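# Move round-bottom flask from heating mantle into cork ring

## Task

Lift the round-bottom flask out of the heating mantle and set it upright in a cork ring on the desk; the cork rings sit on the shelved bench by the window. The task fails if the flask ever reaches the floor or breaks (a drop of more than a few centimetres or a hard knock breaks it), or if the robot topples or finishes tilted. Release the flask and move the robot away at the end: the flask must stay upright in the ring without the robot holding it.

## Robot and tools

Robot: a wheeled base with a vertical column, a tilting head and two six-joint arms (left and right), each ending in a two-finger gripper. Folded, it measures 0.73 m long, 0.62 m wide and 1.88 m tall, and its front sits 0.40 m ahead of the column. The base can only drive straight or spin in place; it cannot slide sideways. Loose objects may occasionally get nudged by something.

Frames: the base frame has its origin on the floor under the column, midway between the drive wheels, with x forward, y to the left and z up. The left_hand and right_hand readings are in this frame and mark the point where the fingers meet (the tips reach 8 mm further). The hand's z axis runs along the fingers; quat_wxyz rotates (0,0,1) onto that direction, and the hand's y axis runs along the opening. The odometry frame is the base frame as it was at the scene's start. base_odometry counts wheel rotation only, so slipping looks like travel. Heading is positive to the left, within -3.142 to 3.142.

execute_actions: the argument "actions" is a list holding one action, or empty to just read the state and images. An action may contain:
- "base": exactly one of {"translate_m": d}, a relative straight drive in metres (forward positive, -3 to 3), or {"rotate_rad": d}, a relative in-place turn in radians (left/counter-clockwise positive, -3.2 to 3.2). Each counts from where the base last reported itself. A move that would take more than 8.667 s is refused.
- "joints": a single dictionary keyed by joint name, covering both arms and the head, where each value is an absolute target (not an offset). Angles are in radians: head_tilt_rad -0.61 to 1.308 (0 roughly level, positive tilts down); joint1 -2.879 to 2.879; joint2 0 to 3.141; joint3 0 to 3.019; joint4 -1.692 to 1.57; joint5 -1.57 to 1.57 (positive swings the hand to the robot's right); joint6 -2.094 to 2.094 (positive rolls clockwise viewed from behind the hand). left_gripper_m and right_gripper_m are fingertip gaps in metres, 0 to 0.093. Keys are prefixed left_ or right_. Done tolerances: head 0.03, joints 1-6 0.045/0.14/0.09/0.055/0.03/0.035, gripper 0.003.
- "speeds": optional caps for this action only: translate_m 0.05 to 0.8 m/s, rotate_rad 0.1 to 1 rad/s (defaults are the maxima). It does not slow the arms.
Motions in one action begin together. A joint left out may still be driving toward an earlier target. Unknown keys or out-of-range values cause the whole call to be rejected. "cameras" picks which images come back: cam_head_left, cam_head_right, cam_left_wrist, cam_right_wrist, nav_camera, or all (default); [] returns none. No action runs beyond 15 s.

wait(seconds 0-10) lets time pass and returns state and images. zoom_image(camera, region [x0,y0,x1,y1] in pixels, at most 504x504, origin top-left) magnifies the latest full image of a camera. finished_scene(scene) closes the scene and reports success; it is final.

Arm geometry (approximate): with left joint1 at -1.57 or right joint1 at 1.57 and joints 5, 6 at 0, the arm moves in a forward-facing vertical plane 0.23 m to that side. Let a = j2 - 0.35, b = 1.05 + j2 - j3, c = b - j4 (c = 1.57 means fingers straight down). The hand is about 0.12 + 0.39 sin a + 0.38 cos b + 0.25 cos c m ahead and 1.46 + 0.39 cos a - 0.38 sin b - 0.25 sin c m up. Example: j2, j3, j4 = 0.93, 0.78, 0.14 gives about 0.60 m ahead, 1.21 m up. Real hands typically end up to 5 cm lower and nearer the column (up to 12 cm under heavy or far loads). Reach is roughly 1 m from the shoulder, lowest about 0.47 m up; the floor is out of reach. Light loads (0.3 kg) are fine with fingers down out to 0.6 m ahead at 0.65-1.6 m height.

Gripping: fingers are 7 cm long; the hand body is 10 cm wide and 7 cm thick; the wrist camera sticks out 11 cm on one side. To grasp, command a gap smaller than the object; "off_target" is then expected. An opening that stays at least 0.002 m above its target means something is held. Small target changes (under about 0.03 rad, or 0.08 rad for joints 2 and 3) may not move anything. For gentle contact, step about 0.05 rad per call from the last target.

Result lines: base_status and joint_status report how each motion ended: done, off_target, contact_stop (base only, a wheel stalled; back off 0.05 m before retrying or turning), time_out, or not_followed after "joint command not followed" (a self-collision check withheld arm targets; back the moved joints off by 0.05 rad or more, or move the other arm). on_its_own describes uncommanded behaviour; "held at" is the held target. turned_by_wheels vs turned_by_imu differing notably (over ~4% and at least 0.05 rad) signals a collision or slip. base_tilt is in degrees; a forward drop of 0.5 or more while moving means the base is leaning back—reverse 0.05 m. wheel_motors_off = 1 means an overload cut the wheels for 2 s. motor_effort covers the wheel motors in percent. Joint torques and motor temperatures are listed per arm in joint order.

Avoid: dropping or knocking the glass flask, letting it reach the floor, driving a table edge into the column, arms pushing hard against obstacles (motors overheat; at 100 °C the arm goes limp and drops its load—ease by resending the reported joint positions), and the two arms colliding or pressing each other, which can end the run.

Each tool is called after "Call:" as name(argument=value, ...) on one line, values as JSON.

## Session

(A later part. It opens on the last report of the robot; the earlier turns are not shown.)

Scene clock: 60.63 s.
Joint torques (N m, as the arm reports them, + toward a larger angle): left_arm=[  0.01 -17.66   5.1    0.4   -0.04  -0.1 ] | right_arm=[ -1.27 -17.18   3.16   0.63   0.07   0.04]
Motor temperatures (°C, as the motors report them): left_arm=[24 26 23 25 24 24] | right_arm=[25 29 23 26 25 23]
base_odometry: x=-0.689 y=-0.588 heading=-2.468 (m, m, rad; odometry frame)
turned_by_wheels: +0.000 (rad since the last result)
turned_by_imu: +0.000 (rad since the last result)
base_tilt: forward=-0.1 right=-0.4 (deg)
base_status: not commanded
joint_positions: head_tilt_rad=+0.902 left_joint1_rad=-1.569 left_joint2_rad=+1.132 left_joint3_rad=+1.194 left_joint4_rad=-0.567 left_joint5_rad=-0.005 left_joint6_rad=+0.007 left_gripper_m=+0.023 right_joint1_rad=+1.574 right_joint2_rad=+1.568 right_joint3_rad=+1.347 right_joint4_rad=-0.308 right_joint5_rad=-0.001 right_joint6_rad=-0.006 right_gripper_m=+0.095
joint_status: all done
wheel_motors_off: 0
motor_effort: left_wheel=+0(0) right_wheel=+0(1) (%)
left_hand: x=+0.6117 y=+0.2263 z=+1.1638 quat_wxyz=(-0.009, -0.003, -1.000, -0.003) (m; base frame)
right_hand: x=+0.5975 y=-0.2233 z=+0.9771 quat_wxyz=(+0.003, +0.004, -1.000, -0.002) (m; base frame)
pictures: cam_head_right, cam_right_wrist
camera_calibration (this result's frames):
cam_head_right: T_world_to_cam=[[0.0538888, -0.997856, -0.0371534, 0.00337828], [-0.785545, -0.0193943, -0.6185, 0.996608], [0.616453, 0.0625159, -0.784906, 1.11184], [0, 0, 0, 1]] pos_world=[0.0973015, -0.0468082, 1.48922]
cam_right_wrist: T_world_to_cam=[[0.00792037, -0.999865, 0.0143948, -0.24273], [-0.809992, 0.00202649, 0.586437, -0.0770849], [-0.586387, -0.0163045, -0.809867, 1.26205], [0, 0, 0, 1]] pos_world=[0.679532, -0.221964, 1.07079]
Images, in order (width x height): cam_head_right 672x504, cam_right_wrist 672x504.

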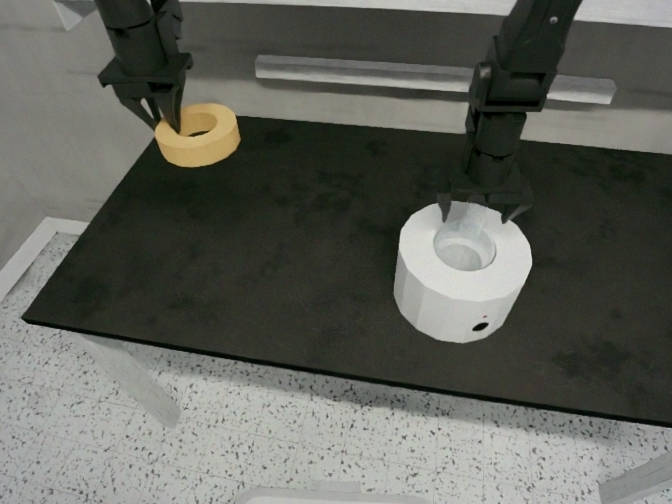

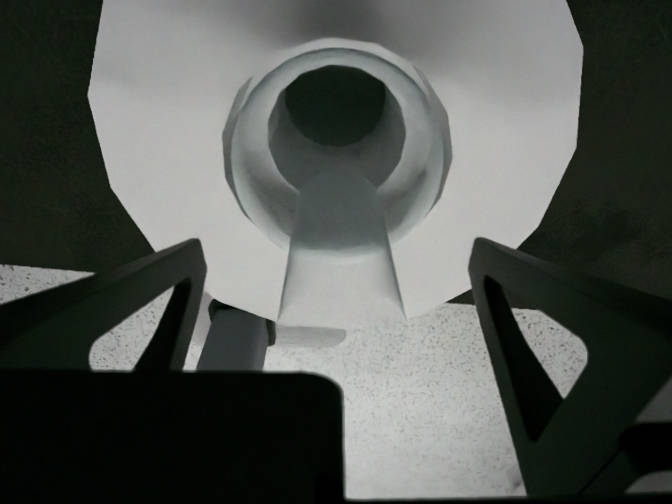

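Call:
execute_actions(actions=[{"joints":{"right_gripper_m":0.0}}], cameras=[])

Call:
execute_actions(actions=[{"joints":{"right_joint2_rad":1.4,"right_joint3_rad":1.28,"right_joint4_rad":-0.40}}], cameras=["cam_right_wrist"])

Call:
execute_actions(actions=[{"joints":{"right_joint2_rad":1.0,"right_joint3_rad":1.2,"right_joint4_rad":-0.72}}], cameras=[])

Call:
execute_actions(actions=[{"base":{"translate_m":-1.3},"speeds":{"translate_m":0.6}}], cameras=[])

Call:
execute_actions(actions=[{"base":{"rotate_rad":1.47},"joints":{"head_tilt_rad":0.7},"speeds":{"rotate_rad":0.7}}], cameras=["cam_head_right","cam_head_left"])

Scene clock: 71.37 s.
Joint torques (N m, as the arm reports them, + toward a larger angle): left_arm=[ -0.13 -17.22   4.96   0.3   -0.02  -0.11] | right_arm=[ -1.26 -17.15   3.12   0.57   0.03   0.03]
Motor temperatures (°C, as the motors report them): left_arm=[24 26 24 25 24 24] | right_arm=[25 30 23 26 25 23]
base_odometry: x=-0.689 y=-0.588 heading=-2.468 (m, m, rad; odometry frame)
turned_by_wheels: +0.000 (rad since the last result)
turned_by_imu: -0.001 (rad since the last result)
base_tilt: forward=-0.2 right=-0.3 (deg)
base_status: not commanded
joint_positions: head_tilt_rad=+0.902 left_joint1_rad=-1.569 left_joint2_rad=+1.132 left_joint3_rad=+1.194 left_joint4_rad=-0.567 left_joint5_rad=-0.005 left_joint6_rad=+0.007 left_gripper_m=+0.023 right_joint1_rad=+1.574 right_joint2_rad=+1.568 right_joint3_rad=+1.347 right_joint4_rad=-0.308 right_joint5_rad=+0.000 right_joint6_rad=-0.005 right_gripper_m=+0.033
joint_status: right_gripper_m off_target (ended at +0.033, target +0.000)
wheel_motors_off: 0
motor_effort: left_wheel=+0(1) right_wheel=+0(0) (%)
left_hand: x=+0.6117 y=+0.2263 z=+1.1638 quat_wxyz=(-0.009, -0.003, -1.000, -0.003) (m; base frame)
right_hand: x=+0.5975 y=-0.2234 z=+0.9771 quat_wxyz=(+0.003, +0.004, -1.000, -0.001) (m; base frame)
pictures: none
No camera images: the call's "cameras" was empty. Leave "cameras" out to get every camera's image.

Scene clock: 72.37 s.
Joint torques (N m, as the arm reports them, + toward a larger angle): left_arm=[  0.28 -17.44   5.1    0.39  -0.03  -0.12] | right_arm=[ -1.27 -17.15   3.3    0.31   0.02   0.03]
Motor temperatures (°C, as the motors report them): left_arm=[24 26 24 25 24 24] | right_arm=[25 30 23 26 25 23]
base_odometry: x=-0.689 y=-0.588 heading=-2.468 (m, m, rad; odometry frame)
turned_by_wheels: +0.000 (rad since the last result)
turned_by_imu: +0.000 (rad since the last result)
base_tilt: forward=-0.2 right=-0.4 (deg)
base_status: not commanded
joint_positions: head_tilt_rad=+0.902 left_joint1_rad=-1.569 left_joint2_rad=+1.132 left_joint3_rad=+1.194 left_joint4_rad=-0.567 left_joint5_rad=-0.005 left_joint6_rad=+0.007 left_gripper_m=+0.023 right_joint1_rad=+1.574 right_joint2_rad=+1.411 right_joint3_rad=+1.285 right_joint4_rad=-0.390 right_joint5_rad=+0.000 right_joint6_rad=-0.005 right_gripper_m=+0.033
joint_status: all done
wheel_motors_off: 0
motor_effort: left_wheel=-1(1) right_wheel=+0(1) (%)
left_hand: x=+0.6117 y=+0.2263 z=+1.1638 quat_wxyz=(-0.009, -0.003, -1.000, -0.003) (m; base frame)
right_hand: x=+0.6102 y=-0.2236 z=+1.0448 quat_wxyz=(-0.004, +0.003, -1.000, -0.001) (m; base frame)
pictures: cam_right_wrist
camera_calibration (this result's frames):
cam_right_wrist: T_world_to_cam=[[0.00729629, -0.999851, 0.0156227, -0.245057], [-0.817968, 0.00301934, 0.575255, -0.0897538], [-0.575217, -0.0169761, -0.817825, 1.32557], [0, 0, 0, 1]] pos_world=[0.690865, -0.222247, 1.13955]
Images, in order (width x height): cam_right_wrist 672x504.

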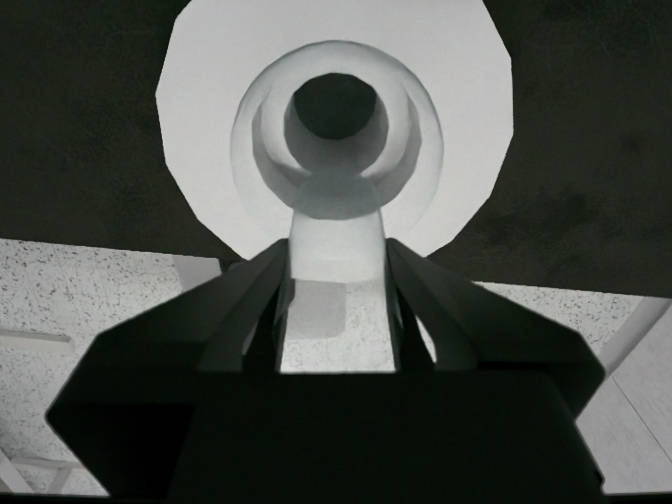

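Scene clock: 73.70 s.
Joint torques (N m, as the arm reports them, + toward a larger angle): left_arm=[ -0.25 -17.52   5.09   0.36  -0.01  -0.08] | right_arm=[ -1.28 -13.87   6.99   0.23   0.01   0.04]
Motor temperatures (°C, as the motors report them): left_arm=[24 26 24 25 24 24] | right_arm=[25 30 23 26 25 23]
base_odometry: x=-0.689 y=-0.588 heading=-2.468 (m, m, rad; odometry frame)
turned_by_wheels: +0.000 (rad since the last result)
turned_by_imu: +0.000 (rad since the last result)
base_tilt: forward=-0.1 right=-0.3 (deg)
base_status: not commanded
joint_positions: head_tilt_rad=+0.902 left_joint1_rad=-1.569 left_joint2_rad=+1.132 left_joint3_rad=+1.194 left_joint4_rad=-0.567 left_joint5_rad=-0.005 left_joint6_rad=+0.007 left_gripper_m=+0.023 right_joint1_rad=+1.574 right_joint2_rad=+0.985 right_joint3_rad=+1.185 right_joint4_rad=-0.710 right_joint5_rad=+0.000 right_joint6_rad=-0.005 right_gripper_m=+0.033
joint_status: all done
wheel_motors_off: 0
motor_effort: left_wheel=-2(0) right_wheel=+0(1) (%)
left_hand: x=+0.6117 y=+0.2263 z=+1.1638 quat_wxyz=(-0.009, -0.003, -1.000, -0.003) (m; base frame)
right_hand: x=+0.6094 y=-0.2241 z=+1.2329 quat_wxyz=(-0.007, +0.003, -1.000, -0.001) (m; base frame)
pictures: none
No camera images: the call's "cameras" was empty. Leave "cameras" out to get every camera's image.

Scene clock: 77.77 s.
Joint torques (N m, as the arm reports them, + toward a larger angle): left_arm=[  0.11 -17.26   5.19   0.39  -0.07  -0.1 ] | right_arm=[ -1.24 -13.72   6.98   0.46   0.02   0.02]
Motor temperatures (°C, as the motors report them): left_arm=[24 26 24 25 24 24] | right_arm=[25 30 24 26 25 23]
base_odometry: x=+0.327 y=+0.223 heading=-2.468 (m, m, rad; odometry frame)
turned_by_wheels: +0.000 (rad since the last result)
turned_by_imu: -0.001 (rad since the last result)
base_tilt: forward=-0.2 right=-0.4 (deg)
base_status: done
joint_positions: head_tilt_rad=+0.902 left_joint1_rad=-1.569 left_joint2_rad=+1.133 left_joint3_rad=+1.192 left_joint4_rad=-0.567 left_joint5_rad=-0.005 left_joint6_rad=+0.007 left_gripper_m=+0.023 right_joint1_rad=+1.574 right_joint2_rad=+0.986 right_joint3_rad=+1.185 right_joint4_rad=-0.714 right_joint5_rad=+0.000 right_joint6_rad=-0.005 right_gripper_m=+0.033
joint_status: not commanded
wheel_motors_off: 0
motor_effort: left_wheel=+0(34) right_wheel=+0(35) (%)
left_hand: x=+0.6105 y=+0.2263 z=+1.1633 quat_wxyz=(-0.008, -0.003, -1.000, -0.003) (m; base frame)
right_hand: x=+0.6080 y=-0.2241 z=+1.2323 quat_wxyz=(-0.004, +0.003, -1.000, -0.001) (m; base frame)
pictures: none
No camera images: the call's "cameras" was empty. Leave "cameras" out to get every camera's image.

Scene clock: 80.87 s.
Joint torques (N m, as the arm reports them, + toward a larger angle): left_arm=[ -0.18 -17.48   5.18   0.38   0.01  -0.09] | right_arm=[ -1.14 -13.93   7.02   0.46   0.03   0.03]
Motor temperatures (°C, as the motors report them): left_arm=[24 26 24 25 24 24] | right_arm=[25 30 24 26 25 23]
base_odometry: x=+0.327 y=+0.223 heading=-0.999 (m, m, rad; odometry frame)
turned_by_wheels: +1.469 (rad since the last result)
turned_by_imu: +1.449 (rad since the last result)
base_tilt: forward=-0.1 right=-0.4 (deg)
base_status: done
joint_positions: head_tilt_rad=+0.717 left_joint1_rad=-1.570 left_joint2_rad=+1.133 left_joint3_rad=+1.192 left_joint4_rad=-0.567 left_joint5_rad=-0.005 left_joint6_rad=+0.007 left_gripper_m=+0.023 right_joint1_rad=+1.573 right_joint2_rad=+0.986 right_joint3_rad=+1.185 right_joint4_rad=-0.714 right_joint5_rad=+0.000 right_joint6_rad=-0.005 right_gripper_m=+0.033
joint_status: all done
wheel_motors_off: 0
motor_effort: left_wheel=-3(48) right_wheel=+2(56) (%)
left_hand: x=+0.6105 y=+0.2261 z=+1.1633 quat_wxyz=(-0.008, -0.003, -1.000, -0.003) (m; base frame)
right_hand: x=+0.6080 y=-0.2243 z=+1.2323 quat_wxyz=(-0.004, +0.003, -1.000, -0.001) (m; base frame)
pictures: cam_head_left, cam_head_right
camera_calibration (this result's frames):
cam_head_left: T_world_to_cam=[[0.0610601, -0.998126, -0.00392829, 0.0322819], [-0.643399, -0.0363503, -0.764667, 1.21001], [0.763092, 0.0492181, -0.644413, 0.883172], [0, 0, 0, 1]] pos_world=[0.102607, 0.0327375, 1.49451]
cam_head_right: T_world_to_cam=[[0.0598067, -0.997856, -0.0265996, -0.0131705], [-0.65828, -0.0193943, -0.752523, 1.19664], [0.750394, 0.0625159, -0.658028, 0.909752], [0, 0, 0, 1]] pos_world=[0.10584, -0.0468082, 1.49879]
Images, in order (width x height): cam_head_left 672x504, cam_head_right 672x504.

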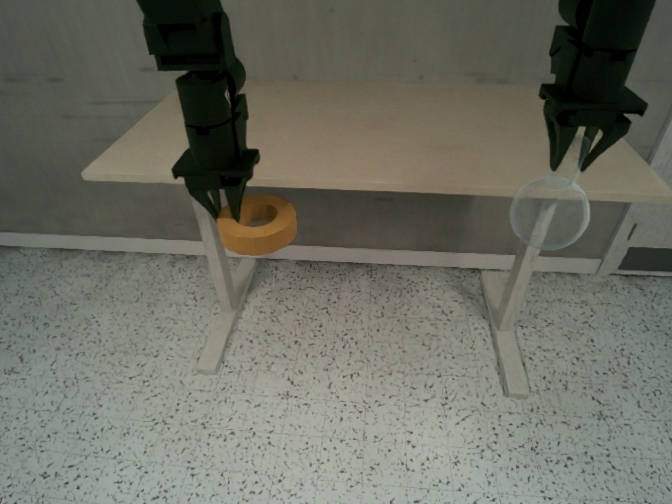

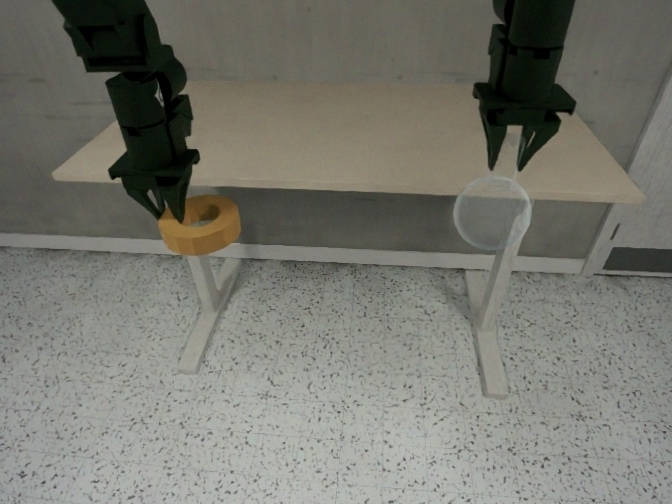

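Call:
execute_actions(actions=[{"base":{"translate_m":0.62},"joints":{"head_tilt_rad":0.9},"speeds":{"translate_m":0.5}}], cameras=[])

Call:
execute_actions(actions=[{"base":{"rotate_rad":-0.35},"joints":{"left_joint2_rad":1.48,"left_joint3_rad":1.33,"left_joint4_rad":-0.36}}], cameras=["cam_head_left","cam_left_wrist"])

Scene clock: 88.23 s.
Joint torques (N m, as the arm reports them, + toward a larger angle): left_arm=[ -0.12 -17.18   5.2    0.39  -0.01  -0.1 ] | right_arm=[ -1.26 -13.91   7.01   0.49   0.03   0.03]
Motor temperatures (°C, as the motors report them): left_arm=[24 26 24 25 24 24] | right_arm=[25 30 25 26 25 23]
base_odometry: x=+0.663 y=-0.299 heading=-0.998 (m, m, rad; odometry frame)
turned_by_wheels: +0.001 (rad since the last result)
turned_by_imu: -0.001 (rad since the last result)
base_tilt: forward=-0.2 right=-0.4 (deg)
base_status: done
joint_positions: head_tilt_rad=+0.902 left_joint1_rad=-1.570 left_joint2_rad=+1.133 left_joint3_rad=+1.192 left_joint4_rad=-0.567 left_joint5_rad=-0.005 left_joint6_rad=+0.007 left_gripper_m=+0.023 right_joint1_rad=+1.573 right_joint2_rad=+0.986 right_joint3_rad=+1.185 right_joint4_rad=-0.715 right_joint5_rad=+0.000 right_joint6_rad=-0.005 right_gripper_m=+0.033
joint_status: all done
wheel_motors_off: 0
motor_effort: left_wheel=+0(54) right_wheel=-1(61) (%)
left_hand: x=+0.6103 y=+0.2261 z=+1.1632 quat_wxyz=(-0.008, -0.003, -1.000, -0.003) (m; base frame)
right_hand: x=+0.6078 y=-0.2243 z=+1.2322 quat_wxyz=(-0.003, +0.003, -1.000, -0.001) (m; base frame)
pictures: none
No camera images: the call's "cameras" was empty. Leave "cameras" out to get every camera's image.

Scene clock: 89.93 s.
Joint torques (N m, as the arm reports them, + toward a larger angle): left_arm=[  0.43 -21.8    3.53   0.36  -0.02  -0.12] | right_arm=[ -1.3  -14.04   7.01   0.45   0.02   0.04]
Motor temperatures (°C, as the motors report them): left_arm=[24 26 24 25 24 24] | right_arm=[25 30 25 26 25 23]
base_odometry: x=+0.663 y=-0.299 heading=-1.347 (m, m, rad; odometry frame)
turned_by_wheels: -0.349 (rad since the last result)
turned_by_imu: -0.343 (rad since the last result)
base_tilt: forward=-0.1 right=-0.3 (deg)
base_status: done
joint_positions: head_tilt_rad=+0.902 left_joint1_rad=-1.572 left_joint2_rad=+1.501 left_joint3_rad=+1.320 left_joint4_rad=-0.360 left_joint5_rad=-0.005 left_joint6_rad=+0.007 left_gripper_m=+0.023 right_joint1_rad=+1.573 right_joint2_rad=+0.986 right_joint3_rad=+1.185 right_joint4_rad=-0.715 right_joint5_rad=+0.000 right_joint6_rad=-0.005 right_gripper_m=+0.033
joint_status: all done
wheel_motors_off: 0
motor_effort: left_wheel=-1(42) right_wheel=-4(56) (%)
left_hand: x=+0.6001 y=+0.2246 z=+1.0061 quat_wxyz=(+0.008, -0.004, -1.000, -0.002) (m; base frame)
right_hand: x=+0.6078 y=-0.2243 z=+1.2322 quat_wxyz=(-0.003, +0.003, -1.000, -0.001) (m; base frame)
pictures: cam_head_left, cam_left_wrist
camera_calibration (this result's frames):
cam_head_left: T_world_to_cam=[[0.0592981, -0.998126, -0.015083, 0.0495482], [-0.772971, -0.0363503, -0.633399, 1.01434], [0.631664, 0.0492181, -0.773678, 1.08881], [0, 0, 0, 1]] pos_world=[0.0933512, 0.0327375, 1.48562]
cam_left_wrist: T_world_to_cam=[[-0.0158325, -0.999874, 0.00112083, 0.235882], [-0.798918, 0.0133245, 0.601293, -0.125694], [-0.601232, 0.00862453, -0.799028, 1.28716], [0, 0, 0, 1]] pos_world=[0.677199, 0.226426, 1.10379]
Images, in order (width x height): cam_head_left 672x504, cam_left_wrist 672x504.

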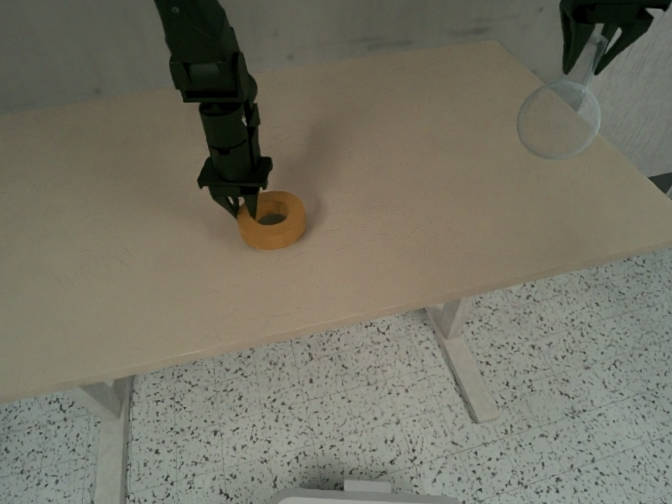

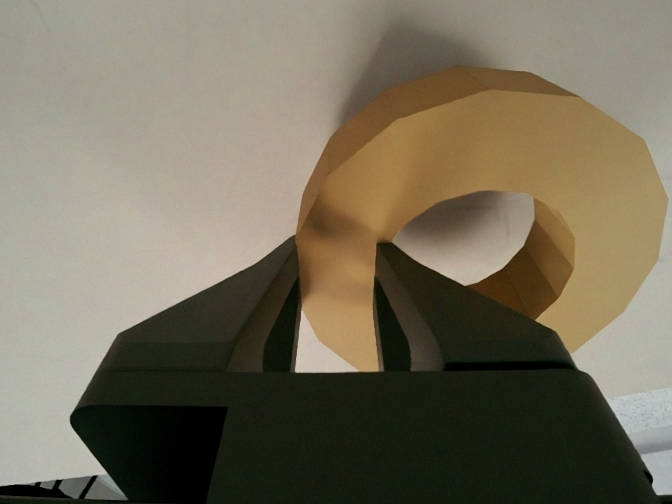

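Call:
execute_actions(actions=[{"joints":{"left_joint2_rad":1.57,"left_joint3_rad":1.36,"left_joint4_rad":-0.31}}], cameras=["cam_left_wrist"])

Call:
execute_actions(actions=[{"joints":{"left_gripper_m":0.055}}], cameras=[])

Call:
execute_actions(actions=[{"joints":{"left_joint2_rad":1.15,"left_joint3_rad":1.2,"left_joint4_rad":-0.57}}], cameras=[])

Call:
execute_actions(actions=[{"base":{"rotate_rad":0.665},"speeds":{"rotate_rad":0.6}}], cameras=["cam_head_right","cam_right_wrist"])

Scene clock: 94.53 s.
Joint torques (N m, as the arm reports them, + toward a larger angle): left_arm=[ -0.12 -18.14   3.35   0.64  -0.04  -0.1 ] | right_arm=[ -1.21 -14.21   6.99   0.47   0.02   0.03]
Motor temperatures (°C, as the motors report them): left_arm=[24 27 24 25 24 24] | right_arm=[25 30 25 26 25 23]
base_odometry: x=+0.663 y=-0.299 heading=-1.347 (m, m, rad; odometry frame)
turned_by_wheels: +0.000 (rad since the last result)
turned_by_imu: -0.001 (rad since the last result)
base_tilt: forward=-0.2 right=-0.4 (deg)
base_status: not commanded
joint_positions: head_tilt_rad=+0.902 left_joint1_rad=-1.572 left_joint2_rad=+1.549 left_joint3_rad=+1.353 left_joint4_rad=-0.313 left_joint5_rad=-0.005 left_joint6_rad=+0.007 left_gripper_m=+0.023 right_joint1_rad=+1.573 right_joint2_rad=+0.986 right_joint3_rad=+1.185 right_joint4_rad=-0.715 right_joint5_rad=+0.000 right_joint6_rad=-0.005 right_gripper_m=+0.033
joint_status: all done
wheel_motors_off: 0
motor_effort: left_wheel=+1(0) right_wheel=-6(6) (%)
left_hand: x=+0.6095 y=+0.2245 z=+0.9872 quat_wxyz=(-0.007, -0.004, -1.000, -0.002) (m; base frame)
right_hand: x=+0.6078 y=-0.2243 z=+1.2322 quat_wxyz=(-0.003, +0.003, -1.000, -0.001) (m; base frame)
pictures: cam_left_wrist
camera_calibration (this result's frames):
cam_left_wrist: T_world_to_cam=[[-0.0158224, -0.999875, 0.000641599, 0.23649], [-0.817553, 0.0133067, 0.5757, -0.0702077], [-0.575636, 0.00858441, -0.817661, 1.28058], [0, 0, 0, 1]] pos_world=[0.683491, 0.226402, 1.08735]
Images, in order (width x height): cam_left_wrist 672x504.

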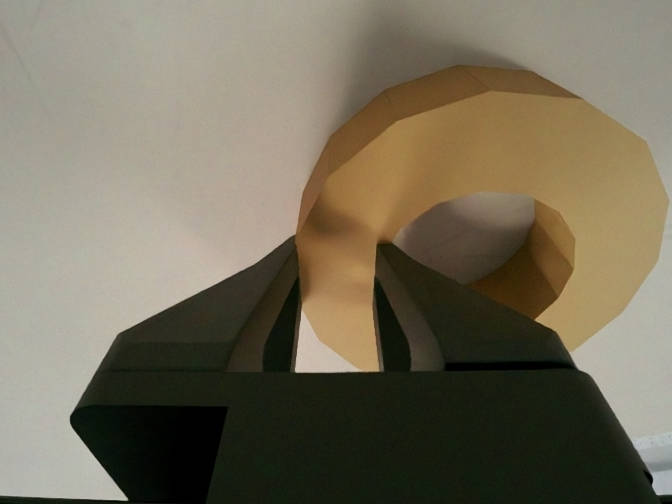

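Scene clock: 95.13 s.
Joint torques (N m, as the arm reports them, + toward a larger angle): left_arm=[  0.2  -18.31   3.36   0.52  -0.05  -0.09] | right_arm=[ -1.28 -13.98   6.99   0.47   0.02   0.04]
Motor temperatures (°C, as the motors report them): left_arm=[24 27 24 25 24 24] | right_arm=[25 30 25 26 25 23]
base_odometry: x=+0.663 y=-0.299 heading=-1.347 (m, m, rad; odometry frame)
turned_by_wheels: +0.000 (rad since the last result)
turned_by_imu: +0.000 (rad since the last result)
base_tilt: forward=-0.2 right=-0.4 (deg)
base_status: not commanded
joint_positions: head_tilt_rad=+0.902 left_joint1_rad=-1.572 left_joint2_rad=+1.549 left_joint3_rad=+1.353 left_joint4_rad=-0.313 left_joint5_rad=-0.005 left_joint6_rad=+0.007 left_gripper_m=+0.055 right_joint1_rad=+1.573 right_joint2_rad=+0.986 right_joint3_rad=+1.185 right_joint4_rad=-0.715 right_joint5_rad=+0.000 right_joint6_rad=-0.005 right_gripper_m=+0.033
joint_status: all done
wheel_motors_off: 0
motor_effort: left_wheel=+2(2) right_wheel=-6(6) (%)
left_hand: x=+0.6095 y=+0.2245 z=+0.9872 quat_wxyz=(-0.007, -0.004, -1.000, -0.002) (m; base frame)
right_hand: x=+0.6078 y=-0.2243 z=+1.2322 quat_wxyz=(-0.003, +0.003, -1.000, -0.001) (m; base frame)
pictures: none
No camera images: the call's "cameras" was empty. Leave "cameras" out to get every camera's image.

Scene clock: 96.43 s.
Joint torques (N m, as the arm reports them, + toward a larger angle): left_arm=[  0.05 -17.15   4.78   0.52  -0.01  -0.11] | right_arm=[ -1.21 -13.95   6.97   0.49   0.03   0.03]
Motor temperatures (°C, as the motors report them): left_arm=[24 27 24 25 24 24] | right_arm=[25 30 25 26 25 23]
base_odometry: x=+0.663 y=-0.299 heading=-1.347 (m, m, rad; odometry frame)
turned_by_wheels: +0.000 (rad since the last result)
turned_by_imu: +0.000 (rad since the last result)
base_tilt: forward=-0.1 right=-0.3 (deg)
base_status: not commanded
joint_positions: head_tilt_rad=+0.902 left_joint1_rad=-1.572 left_joint2_rad=+1.123 left_joint3_rad=+1.201 left_joint4_rad=-0.569 left_joint5_rad=-0.005 left_joint6_rad=+0.007 left_gripper_m=+0.055 right_joint1_rad=+1.573 right_joint2_rad=+0.986 right_joint3_rad=+1.185 right_joint4_rad=-0.715 right_joint5_rad=+0.000 right_joint6_rad=-0.005 right_gripper_m=+0.033
joint_status: all done
wheel_motors_off: 0
motor_effort: left_wheel=+3(1) right_wheel=-7(7) (%)
left_hand: x=+0.6174 y=+0.2247 z=+1.1696 quat_wxyz=(-0.016, -0.004, -1.000, -0.002) (m; base frame)
right_hand: x=+0.6078 y=-0.2243 z=+1.2322 quat_wxyz=(-0.003, +0.003, -1.000, -0.001) (m; base frame)
pictures: none
No camera images: the call's "cameras" was empty. Leave "cameras" out to get every camera's image.

Scene clock: 98.67 s.
Joint torques (N m, as the arm reports them, + toward a larger angle): left_arm=[ -0.46 -16.42   4.73   0.37  -0.04  -0.1 ] | right_arm=[ -1.18 -14.     6.97   0.48   0.03   0.03]
Motor temperatures (°C, as the motors report them): left_arm=[24 27 24 25 24 24] | right_arm=[25 30 25 26 25 23]
base_odometry: x=+0.663 y=-0.299 heading=-0.683 (m, m, rad; odometry frame)
turned_by_wheels: +0.664 (rad since the last result)
turned_by_imu: +0.650 (rad since the last result)
base_tilt: forward=-0.2 right=-0.4 (deg)
base_status: done
joint_positions: head_tilt_rad=+0.902 left_joint1_rad=-1.572 left_joint2_rad=+1.123 left_joint3_rad=+1.201 left_joint4_rad=-0.569 left_joint5_rad=-0.005 left_joint6_rad=+0.007 left_gripper_m=+0.055 right_joint1_rad=+1.573 right_joint2_rad=+0.986 right_joint3_rad=+1.185 right_joint4_rad=-0.715 right_joint5_rad=+0.000 right_joint6_rad=-0.005 right_gripper_m=+0.033
joint_status: not commanded
wheel_motors_off: 0
motor_effort: left_wheel=-2(47) right_wheel=+1(57) (%)
left_hand: x=+0.6174 y=+0.2247 z=+1.1696 quat_wxyz=(-0.016, -0.004, -1.000, -0.002) (m; base frame)
right_hand: x=+0.6078 y=-0.2243 z=+1.2322 quat_wxyz=(-0.003, +0.003, -1.000, -0.001) (m; base frame)
pictures: cam_head_right, cam_right_wrist
camera_calibration (this result's frames):
cam_head_right: T_world_to_cam=[[0.0538995, -0.997856, -0.0371378, 0.00335375], [-0.785367, -0.0193943, -0.618727, 0.996949], [0.61668, 0.0625159, -0.784728, 1.11155], [0, 0, 0, 1]] pos_world=[0.0973162, -0.0468082, 1.48923]
cam_right_wrist: T_world_to_cam=[[0.00711949, -0.999847, 0.0159486, -0.248927], [-0.817529, 0.00336456, 0.575878, -0.200468], [-0.575844, -0.0171384, -0.81738, 1.47722], [0, 0, 0, 1]] pos_world=[0.688532, -0.222898, 1.32687]
Images, in order (width x height): cam_head_right 672x504, cam_right_wrist 672x504.

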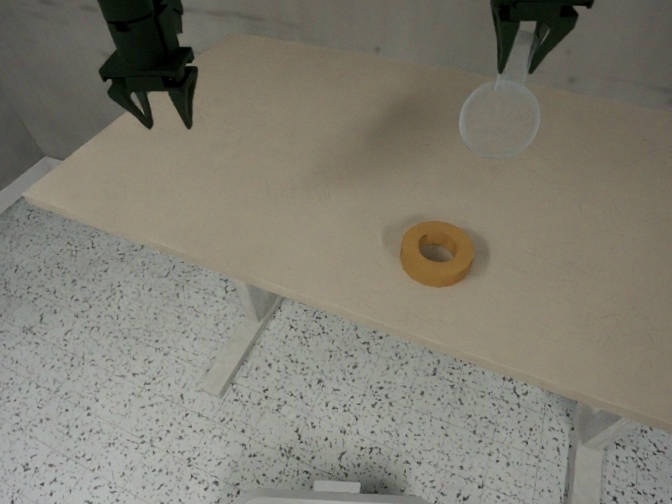

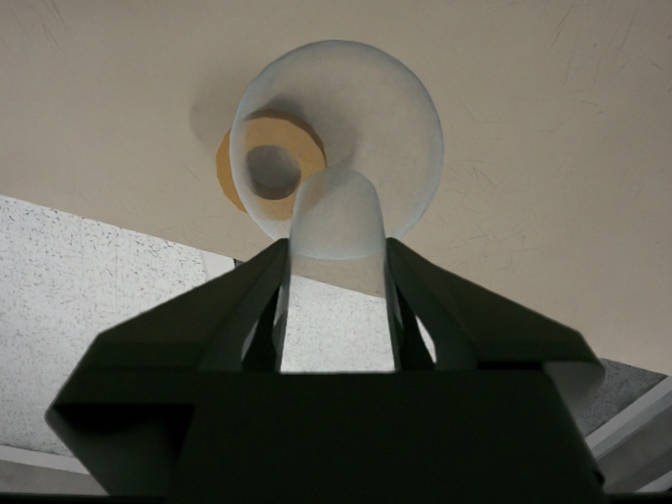

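Call:
execute_actions(actions=[{"base":{"rotate_rad":0.115}}], cameras=[])

Call:
execute_actions(actions=[{"base":{"translate_m":-0.1},"joints":{"right_joint2_rad":1.17,"right_joint3_rad":1.25,"right_joint4_rad":-0.56}}], cameras=["cam_head_right","cam_right_wrist"])

Scene clock: 103.60 s.
Joint torques (N m, as the arm reports them, + toward a larger angle): left_arm=[ -0.54 -16.74   4.72   0.53  -0.05  -0.09] | right_arm=[ -1.3  -14.03   6.97   0.46   0.05   0.03]
Motor temperatures (°C, as the motors report them): left_arm=[24 27 24 25 24 24] | right_arm=[25 30 25 26 25 23]
base_odometry: x=+0.664 y=-0.299 heading=-0.569 (m, m, rad; odometry frame)
turned_by_wheels: +0.114 (rad since the last result)
turned_by_imu: +0.112 (rad since the last result)
base_tilt: forward=-0.2 right=-0.3 (deg)
base_status: done
joint_positions: head_tilt_rad=+0.902 left_joint1_rad=-1.571 left_joint2_rad=+1.123 left_joint3_rad=+1.201 left_joint4_rad=-0.569 left_joint5_rad=-0.005 left_joint6_rad=+0.007 left_gripper_m=+0.055 right_joint1_rad=+1.573 right_joint2_rad=+0.986 right_joint3_rad=+1.185 right_joint4_rad=-0.715 right_joint5_rad=+0.000 right_joint6_rad=-0.005 right_gripper_m=+0.033
joint_status: not commanded
wheel_motors_off: 0
motor_effort: left_wheel=-2(40) right_wheel=+0(30) (%)
left_hand: x=+0.6174 y=+0.2251 z=+1.1696 quat_wxyz=(-0.016, -0.004, -1.000, -0.002) (m; base frame)
right_hand: x=+0.6078 y=-0.2242 z=+1.2322 quat_wxyz=(-0.003, +0.003, -1.000, -0.001) (m; base frame)
pictures: none
No camera images: the call's "cameras" was empty. Leave "cameras" out to get every camera's image.

Scene clock: 105.17 s.
Joint torques (N m, as the arm reports them, + toward a larger angle): left_arm=[  0.05 -16.54   5.03   0.43  -0.05  -0.12] | right_arm=[ -1.22 -17.15   6.35   0.85   0.03   0.03]
Motor temperatures (°C, as the motors report them): left_arm=[24 27 24 25 24 24] | right_arm=[25 31 25 26 25 23]
base_odometry: x=+0.579 y=-0.245 heading=-0.568 (m, m, rad; odometry frame)
turned_by_wheels: +0.001 (rad since the last result)
turned_by_imu: +0.001 (rad since the last result)
base_tilt: forward=-0.2 right=-0.4 (deg)
base_status: done
joint_positions: head_tilt_rad=+0.902 left_joint1_rad=-1.571 left_joint2_rad=+1.126 left_joint3_rad=+1.194 left_joint4_rad=-0.569 left_joint5_rad=-0.005 left_joint6_rad=+0.007 left_gripper_m=+0.055 right_joint1_rad=+1.573 right_joint2_rad=+1.187 right_joint3_rad=+1.230 right_joint4_rad=-0.564 right_joint5_rad=+0.000 right_joint6_rad=-0.005 right_gripper_m=+0.033
joint_status: all done
wheel_motors_off: 0
motor_effort: left_wheel=-1(65) right_wheel=-2(57) (%)
left_hand: x=+0.6130 y=+0.2251 z=+1.1669 quat_wxyz=(-0.011, -0.004, -1.000, -0.002) (m; base frame)
right_hand: x=+0.6163 y=-0.2240 z=+1.1445 quat_wxyz=(-0.001, +0.003, -1.000, -0.001) (m; base frame)
pictures: cam_head_right, cam_right_wrist
camera_calibration (this result's frames):
cam_head_right: T_world_to_cam=[[0.0538811, -0.997856, -0.0371646, 0.0033959], [-0.785674, -0.0193943, -0.618337, 0.996364], [0.61629, 0.0625159, -0.785034, 1.11205], [0, 0, 0, 1]] pos_world=[0.097291, -0.0468082, 1.48921]
cam_right_wrist: T_world_to_cam=[[0.00719689, -0.999853, 0.0155426, -0.246897], [-0.815105, 0.00313817, 0.579305, -0.148429], [-0.579269, -0.0168381, -0.814962, 1.40988], [0, 0, 0, 1]] pos_world=[0.69749, -0.222656, 1.23882]
Images, in order (width x height): cam_head_right 672x504, cam_right_wrist 672x504.

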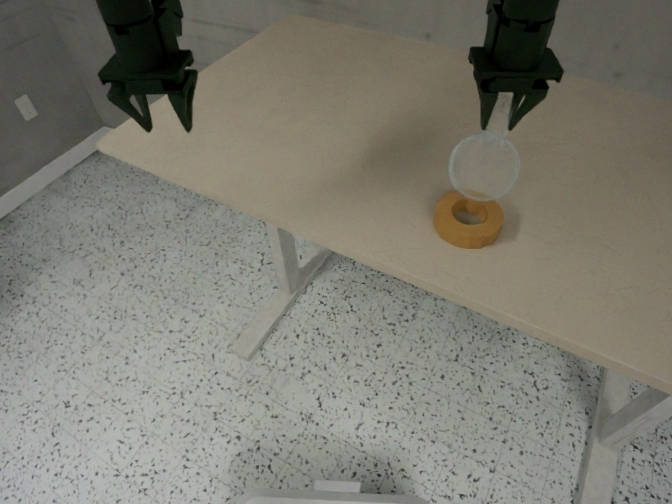

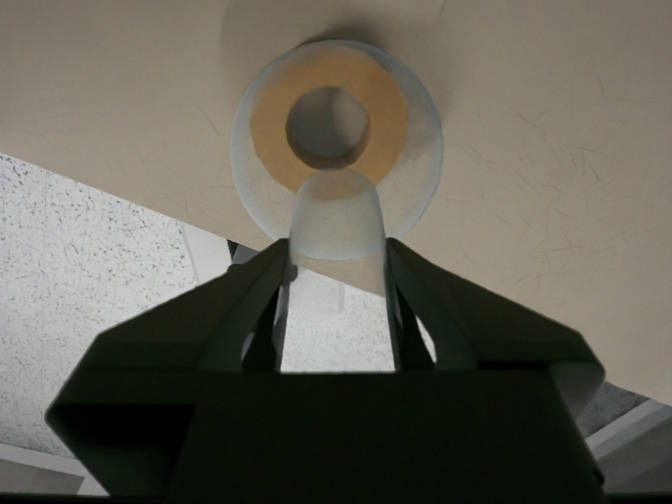

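Call:
execute_actions(actions=[{"base":{"rotate_rad":0.011}}], cameras=[])

Call:
execute_actions(actions=[{"base":{"translate_m":-0.014},"joints":{"right_joint2_rad":1.25,"right_joint3_rad":1.27,"right_joint4_rad":-0.51}}], cameras=["cam_head_right","cam_right_wrist"])

Scene clock: 109.57 s.
Joint torques (N m, as the arm reports them, + toward a larger angle): left_arm=[ -0.09 -17.06   5.14   0.54  -0.01  -0.09] | right_arm=[ -1.29 -16.85   6.25   0.84   0.05   0.03]
Motor temperatures (°C, as the motors report them): left_arm=[24 27 24 25 24 24] | right_arm=[25 31 25 26 25 23]
base_odometry: x=+0.579 y=-0.245 heading=-0.559 (m, m, rad; odometry frame)
turned_by_wheels: +0.009 (rad since the last result)
turned_by_imu: +0.007 (rad since the last result)
base_tilt: forward=-0.1 right=-0.3 (deg)
base_status: done
joint_positions: head_tilt_rad=+0.902 left_joint1_rad=-1.571 left_joint2_rad=+1.126 left_joint3_rad=+1.194 left_joint4_rad=-0.569 left_joint5_rad=-0.005 left_joint6_rad=+0.007 left_gripper_m=+0.055 right_joint1_rad=+1.573 right_joint2_rad=+1.187 right_joint3_rad=+1.230 right_joint4_rad=-0.564 right_joint5_rad=-0.001 right_joint6_rad=-0.005 right_gripper_m=+0.033
joint_status: not commanded
wheel_motors_off: 0
motor_effort: left_wheel=-2(48) right_wheel=+1(55) (%)
left_hand: x=+0.6130 y=+0.2255 z=+1.1669 quat_wxyz=(-0.011, -0.003, -1.000, -0.003) (m; base frame)
right_hand: x=+0.6163 y=-0.2241 z=+1.1445 quat_wxyz=(-0.001, +0.003, -1.000, -0.001) (m; base frame)
pictures: none
No camera images: the call's "cameras" was empty. Leave "cameras" out to get every camera's image.

Scene clock: 110.40 s.
Joint torques (N m, as the arm reports them, + toward a larger angle): left_arm=[ -0.29 -16.75   5.09   0.44  -0.03  -0.11] | right_arm=[ -1.32 -15.41   7.18   1.09   0.06   0.03]
Motor temperatures (°C, as the motors report them): left_arm=[24 27 24 25 24 24] | right_arm=[25 31 25 26 25 23]
base_odometry: x=+0.568 y=-0.238 heading=-0.558 (m, m, rad; odometry frame)
turned_by_wheels: +0.001 (rad since the last result)
turned_by_imu: +0.001 (rad since the last result)
base_tilt: forward=-0.2 right=-0.4 (deg)
base_status: done
joint_positions: head_tilt_rad=+0.902 left_joint1_rad=-1.571 left_joint2_rad=+1.126 left_joint3_rad=+1.193 left_joint4_rad=-0.569 left_joint5_rad=-0.005 left_joint6_rad=+0.007 left_gripper_m=+0.055 right_joint1_rad=+1.573 right_joint2_rad=+1.242 right_joint3_rad=+1.233 right_joint4_rad=-0.520 right_joint5_rad=-0.001 right_joint6_rad=-0.005 right_gripper_m=+0.033
joint_status: all done
wheel_motors_off: 0
motor_effort: left_wheel=-1(40) right_wheel=-2(50) (%)
left_hand: x=+0.6125 y=+0.2255 z=+1.1665 quat_wxyz=(-0.011, -0.003, -1.000, -0.003) (m; base frame)
right_hand: x=+0.6111 y=-0.2241 z=+1.1181 quat_wxyz=(+0.003, +0.003, -1.000, -0.001) (m; base frame)
pictures: cam_head_right, cam_right_wrist
camera_calibration (this result's frames):
cam_head_right: T_world_to_cam=[[0.0538785, -0.997856, -0.0371683, 0.00340178], [-0.785717, -0.0193943, -0.618282, 0.996282], [0.616236, 0.0625159, -0.785077, 1.11211], [0, 0, 0, 1]] pos_world=[0.0972874, -0.0468082, 1.4892]
cam_right_wrist: T_world_to_cam=[[0.00714003, -0.999855, 0.0154462, -0.246402], [-0.81066, 0.00325617, 0.585508, -0.147058], [-0.585473, -0.0167021, -0.81052, 1.38425], [0, 0, 0, 1]] pos_world=[0.692984, -0.222768, 1.21187]
Images, in order (width x height): cam_head_right 672x504, cam_right_wrist 672x504.

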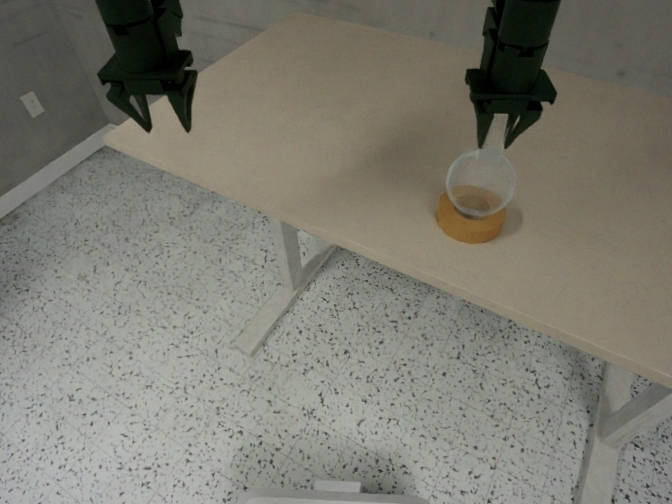

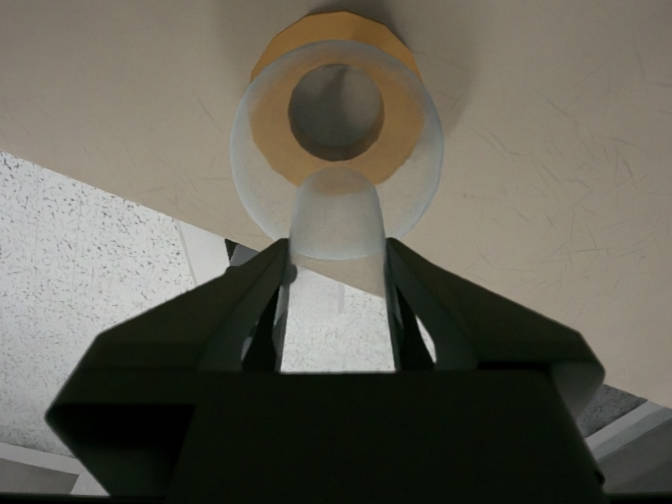

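Call:
execute_actions(actions=[{"joints":{"right_joint2_rad":1.3,"right_joint3_rad":1.285,"right_joint4_rad":-0.47}}], cameras=["cam_right_wrist"])

Call:
execute_actions(actions=[{"joints":{"right_gripper_m":0.09}}], cameras=[])

Call:
execute_actions(actions=[{"joints":{"right_joint2_rad":1.03,"right_joint3_rad":1.22,"right_joint4_rad":-0.67}}], cameras=[])

Call:
execute_actions(actions=[{"base":{"translate_m":-0.4},"joints":{"head_tilt_rad":0.6}}], cameras=["cam_head_left"])

Scene clock: 116.37 s.
Joint torques (N m, as the arm reports them, + toward a larger angle): left_arm=[ -0.12 -16.84   5.06   0.49  -0.03  -0.11] | right_arm=[ -1.21 -14.55   6.91   1.14   0.06   0.03]
Motor temperatures (°C, as the motors report them): left_arm=[24 27 24 25 24 24] | right_arm=[25 31 26 26 25 23]
base_odometry: x=+0.568 y=-0.238 heading=-0.558 (m, m, rad; odometry frame)
turned_by_wheels: +0.000 (rad since the last result)
turned_by_imu: -0.001 (rad since the last result)
base_tilt: forward=-0.2 right=-0.4 (deg)
base_status: not commanded
joint_positions: head_tilt_rad=+0.902 left_joint1_rad=-1.571 left_joint2_rad=+1.126 left_joint3_rad=+1.193 left_joint4_rad=-0.569 left_joint5_rad=-0.005 left_joint6_rad=+0.007 left_gripper_m=+0.055 right_joint1_rad=+1.573 right_joint2_rad=+1.278 right_joint3_rad=+1.251 right_joint4_rad=-0.479 right_joint5_rad=-0.001 right_joint6_rad=-0.005 right_gripper_m=+0.033
joint_status: all done
wheel_motors_off: 0
motor_effort: left_wheel=+2(1) right_wheel=-3(3) (%)
left_hand: x=+0.6125 y=+0.2255 z=+1.1665 quat_wxyz=(-0.011, -0.003, -1.000, -0.003) (m; base frame)
right_hand: x=+0.6190 y=-0.2241 z=+1.1040 quat_wxyz=(-0.009, +0.003, -1.000, -0.001) (m; base frame)
pictures: cam_right_wrist
camera_calibration (this result's frames):
cam_right_wrist: T_world_to_cam=[[0.00674702, -0.999856, 0.0155771, -0.246106], [-0.823632, 0.00327743, 0.567116, -0.104081], [-0.567085, -0.0166561, -0.823491, 1.38038], [0, 0, 0, 1]] pos_world=[0.698728, -0.222738, 1.19959]
Images, in order (width x height): cam_right_wrist 672x504.

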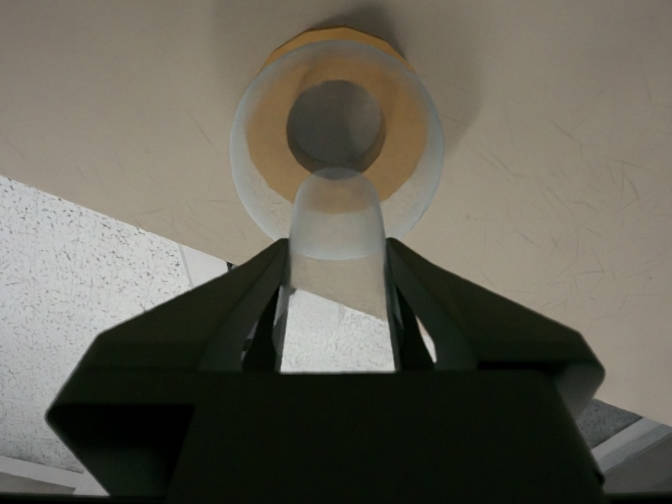

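Scene clock: 117.07 s.
Joint torques (N m, as the arm reports them, + toward a larger angle): left_arm=[ -0.21 -16.76   5.14   0.37  -0.03  -0.12] | right_arm=[ -1.23 -14.77   6.94   1.12   0.05   0.03]
Motor temperatures (°C, as the motors report them): left_arm=[24 27 24 25 24 24] | right_arm=[25 31 26 26 25 23]
base_odometry: x=+0.568 y=-0.238 heading=-0.558 (m, m, rad; odometry frame)
turned_by_wheels: +0.000 (rad since the last result)
turned_by_imu: +0.000 (rad since the last result)
base_tilt: forward=-0.2 right=-0.4 (deg)
base_status: not commanded
joint_positions: head_tilt_rad=+0.902 left_joint1_rad=-1.571 left_joint2_rad=+1.126 left_joint3_rad=+1.193 left_joint4_rad=-0.569 left_joint5_rad=-0.005 left_joint6_rad=+0.007 left_gripper_m=+0.055 right_joint1_rad=+1.573 right_joint2_rad=+1.278 right_joint3_rad=+1.251 right_joint4_rad=-0.479 right_joint5_rad=-0.001 right_joint6_rad=-0.005 right_gripper_m=+0.090
joint_status: all done
wheel_motors_off: 0
motor_effort: left_wheel=+2(1) right_wheel=-3(3) (%)
left_hand: x=+0.6125 y=+0.2255 z=+1.1665 quat_wxyz=(-0.011, -0.003, -1.000, -0.003) (m; base frame)
right_hand: x=+0.6190 y=-0.2241 z=+1.1040 quat_wxyz=(-0.009, +0.003, -1.000, -0.001) (m; base frame)
pictures: none
No camera images: the call's "cameras" was empty. Leave "cameras" out to get every camera's image.

Scene clock: 118.13 s.
Joint torques (N m, as the arm reports them, + toward a larger angle): left_arm=[ -0.18 -16.58   5.21   0.42  -0.03  -0.08] | right_arm=[ -1.19 -13.63   6.48   0.5    0.05   0.03]
Motor temperatures (°C, as the motors report them): left_arm=[24 27 24 25 24 24] | right_arm=[25 31 25 26 25 23]
base_odometry: x=+0.568 y=-0.238 heading=-0.558 (m, m, rad; odometry frame)
turned_by_wheels: +0.000 (rad since the last result)
turned_by_imu: +0.000 (rad since the last result)
base_tilt: forward=-0.2 right=-0.4 (deg)
base_status: not commanded
joint_positions: head_tilt_rad=+0.902 left_joint1_rad=-1.571 left_joint2_rad=+1.126 left_joint3_rad=+1.193 left_joint4_rad=-0.569 left_joint5_rad=-0.005 left_joint6_rad=+0.007 left_gripper_m=+0.055 right_joint1_rad=+1.573 right_joint2_rad=+1.005 right_joint3_rad=+1.214 right_joint4_rad=-0.662 right_joint5_rad=-0.001 right_joint6_rad=-0.005 right_gripper_m=+0.090
joint_status: all done
wheel_motors_off: 0
motor_effort: left_wheel=+3(2) right_wheel=-4(4) (%)
left_hand: x=+0.6125 y=+0.2255 z=+1.1665 quat_wxyz=(-0.011, -0.003, -1.000, -0.003) (m; base frame)
right_hand: x=+0.6323 y=-0.2243 z=+1.2313 quat_wxyz=(-0.035, +0.003, -0.999, -0.001) (m; base frame)
pictures: none
No camera images: the call's "cameras" was empty. Leave "cameras" out to get every camera's image.

Scene clock: 120.67 s.
Joint torques (N m, as the arm reports them, + toward a larger angle): left_arm=[ -0.17 -17.17   5.35   0.41  -0.02  -0.11] | right_arm=[ -1.17 -13.45   6.44   0.51   0.06   0.03]
Motor temperatures (°C, as the motors report them): left_arm=[24 27 24 25 24 24] | right_arm=[25 31 25 26 25 23]
base_odometry: x=+0.228 y=-0.026 heading=-0.557 (m, m, rad; odometry frame)
turned_by_wheels: +0.000 (rad since the last result)
turned_by_imu: +0.000 (rad since the last result)
base_tilt: forward=-0.1 right=-0.4 (deg)
base_status: done
joint_positions: head_tilt_rad=+0.617 left_joint1_rad=-1.571 left_joint2_rad=+1.127 left_joint3_rad=+1.191 left_joint4_rad=-0.569 left_joint5_rad=-0.005 left_joint6_rad=+0.007 left_gripper_m=+0.055 right_joint1_rad=+1.573 right_joint2_rad=+1.006 right_joint3_rad=+1.214 right_joint4_rad=-0.663 right_joint5_rad=-0.001 right_joint6_rad=-0.005 right_gripper_m=+0.090
joint_status: all done
wheel_motors_off: 0
motor_effort: left_wheel=+3(36) right_wheel=+0(53) (%)
left_hand: x=+0.6112 y=+0.2255 z=+1.1658 quat_wxyz=(-0.009, -0.003, -1.000, -0.003) (m; base frame)
right_hand: x=+0.6318 y=-0.2243 z=+1.2309 quat_wxyz=(-0.034, +0.003, -0.999, -0.001) (m; base frame)
pictures: cam_head_left
camera_calibration (this result's frames):
cam_head_left: T_world_to_cam=[[0.0611477, -0.998126, 0.00217299, 0.0228815], [-0.564037, -0.0363503, -0.824949, 1.29888], [0.823483, 0.0492181, -0.565203, 0.758168], [0, 0, 0, 1]] pos_world=[0.106877, 0.0327375, 1.49998]
Images, in order (width x height): cam_head_left 672x504.

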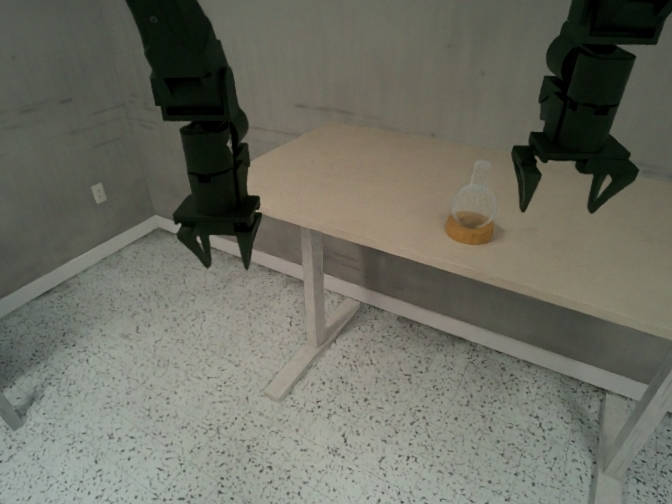

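Call:
finished_scene(scene=2)

The scene is finished: the task was done.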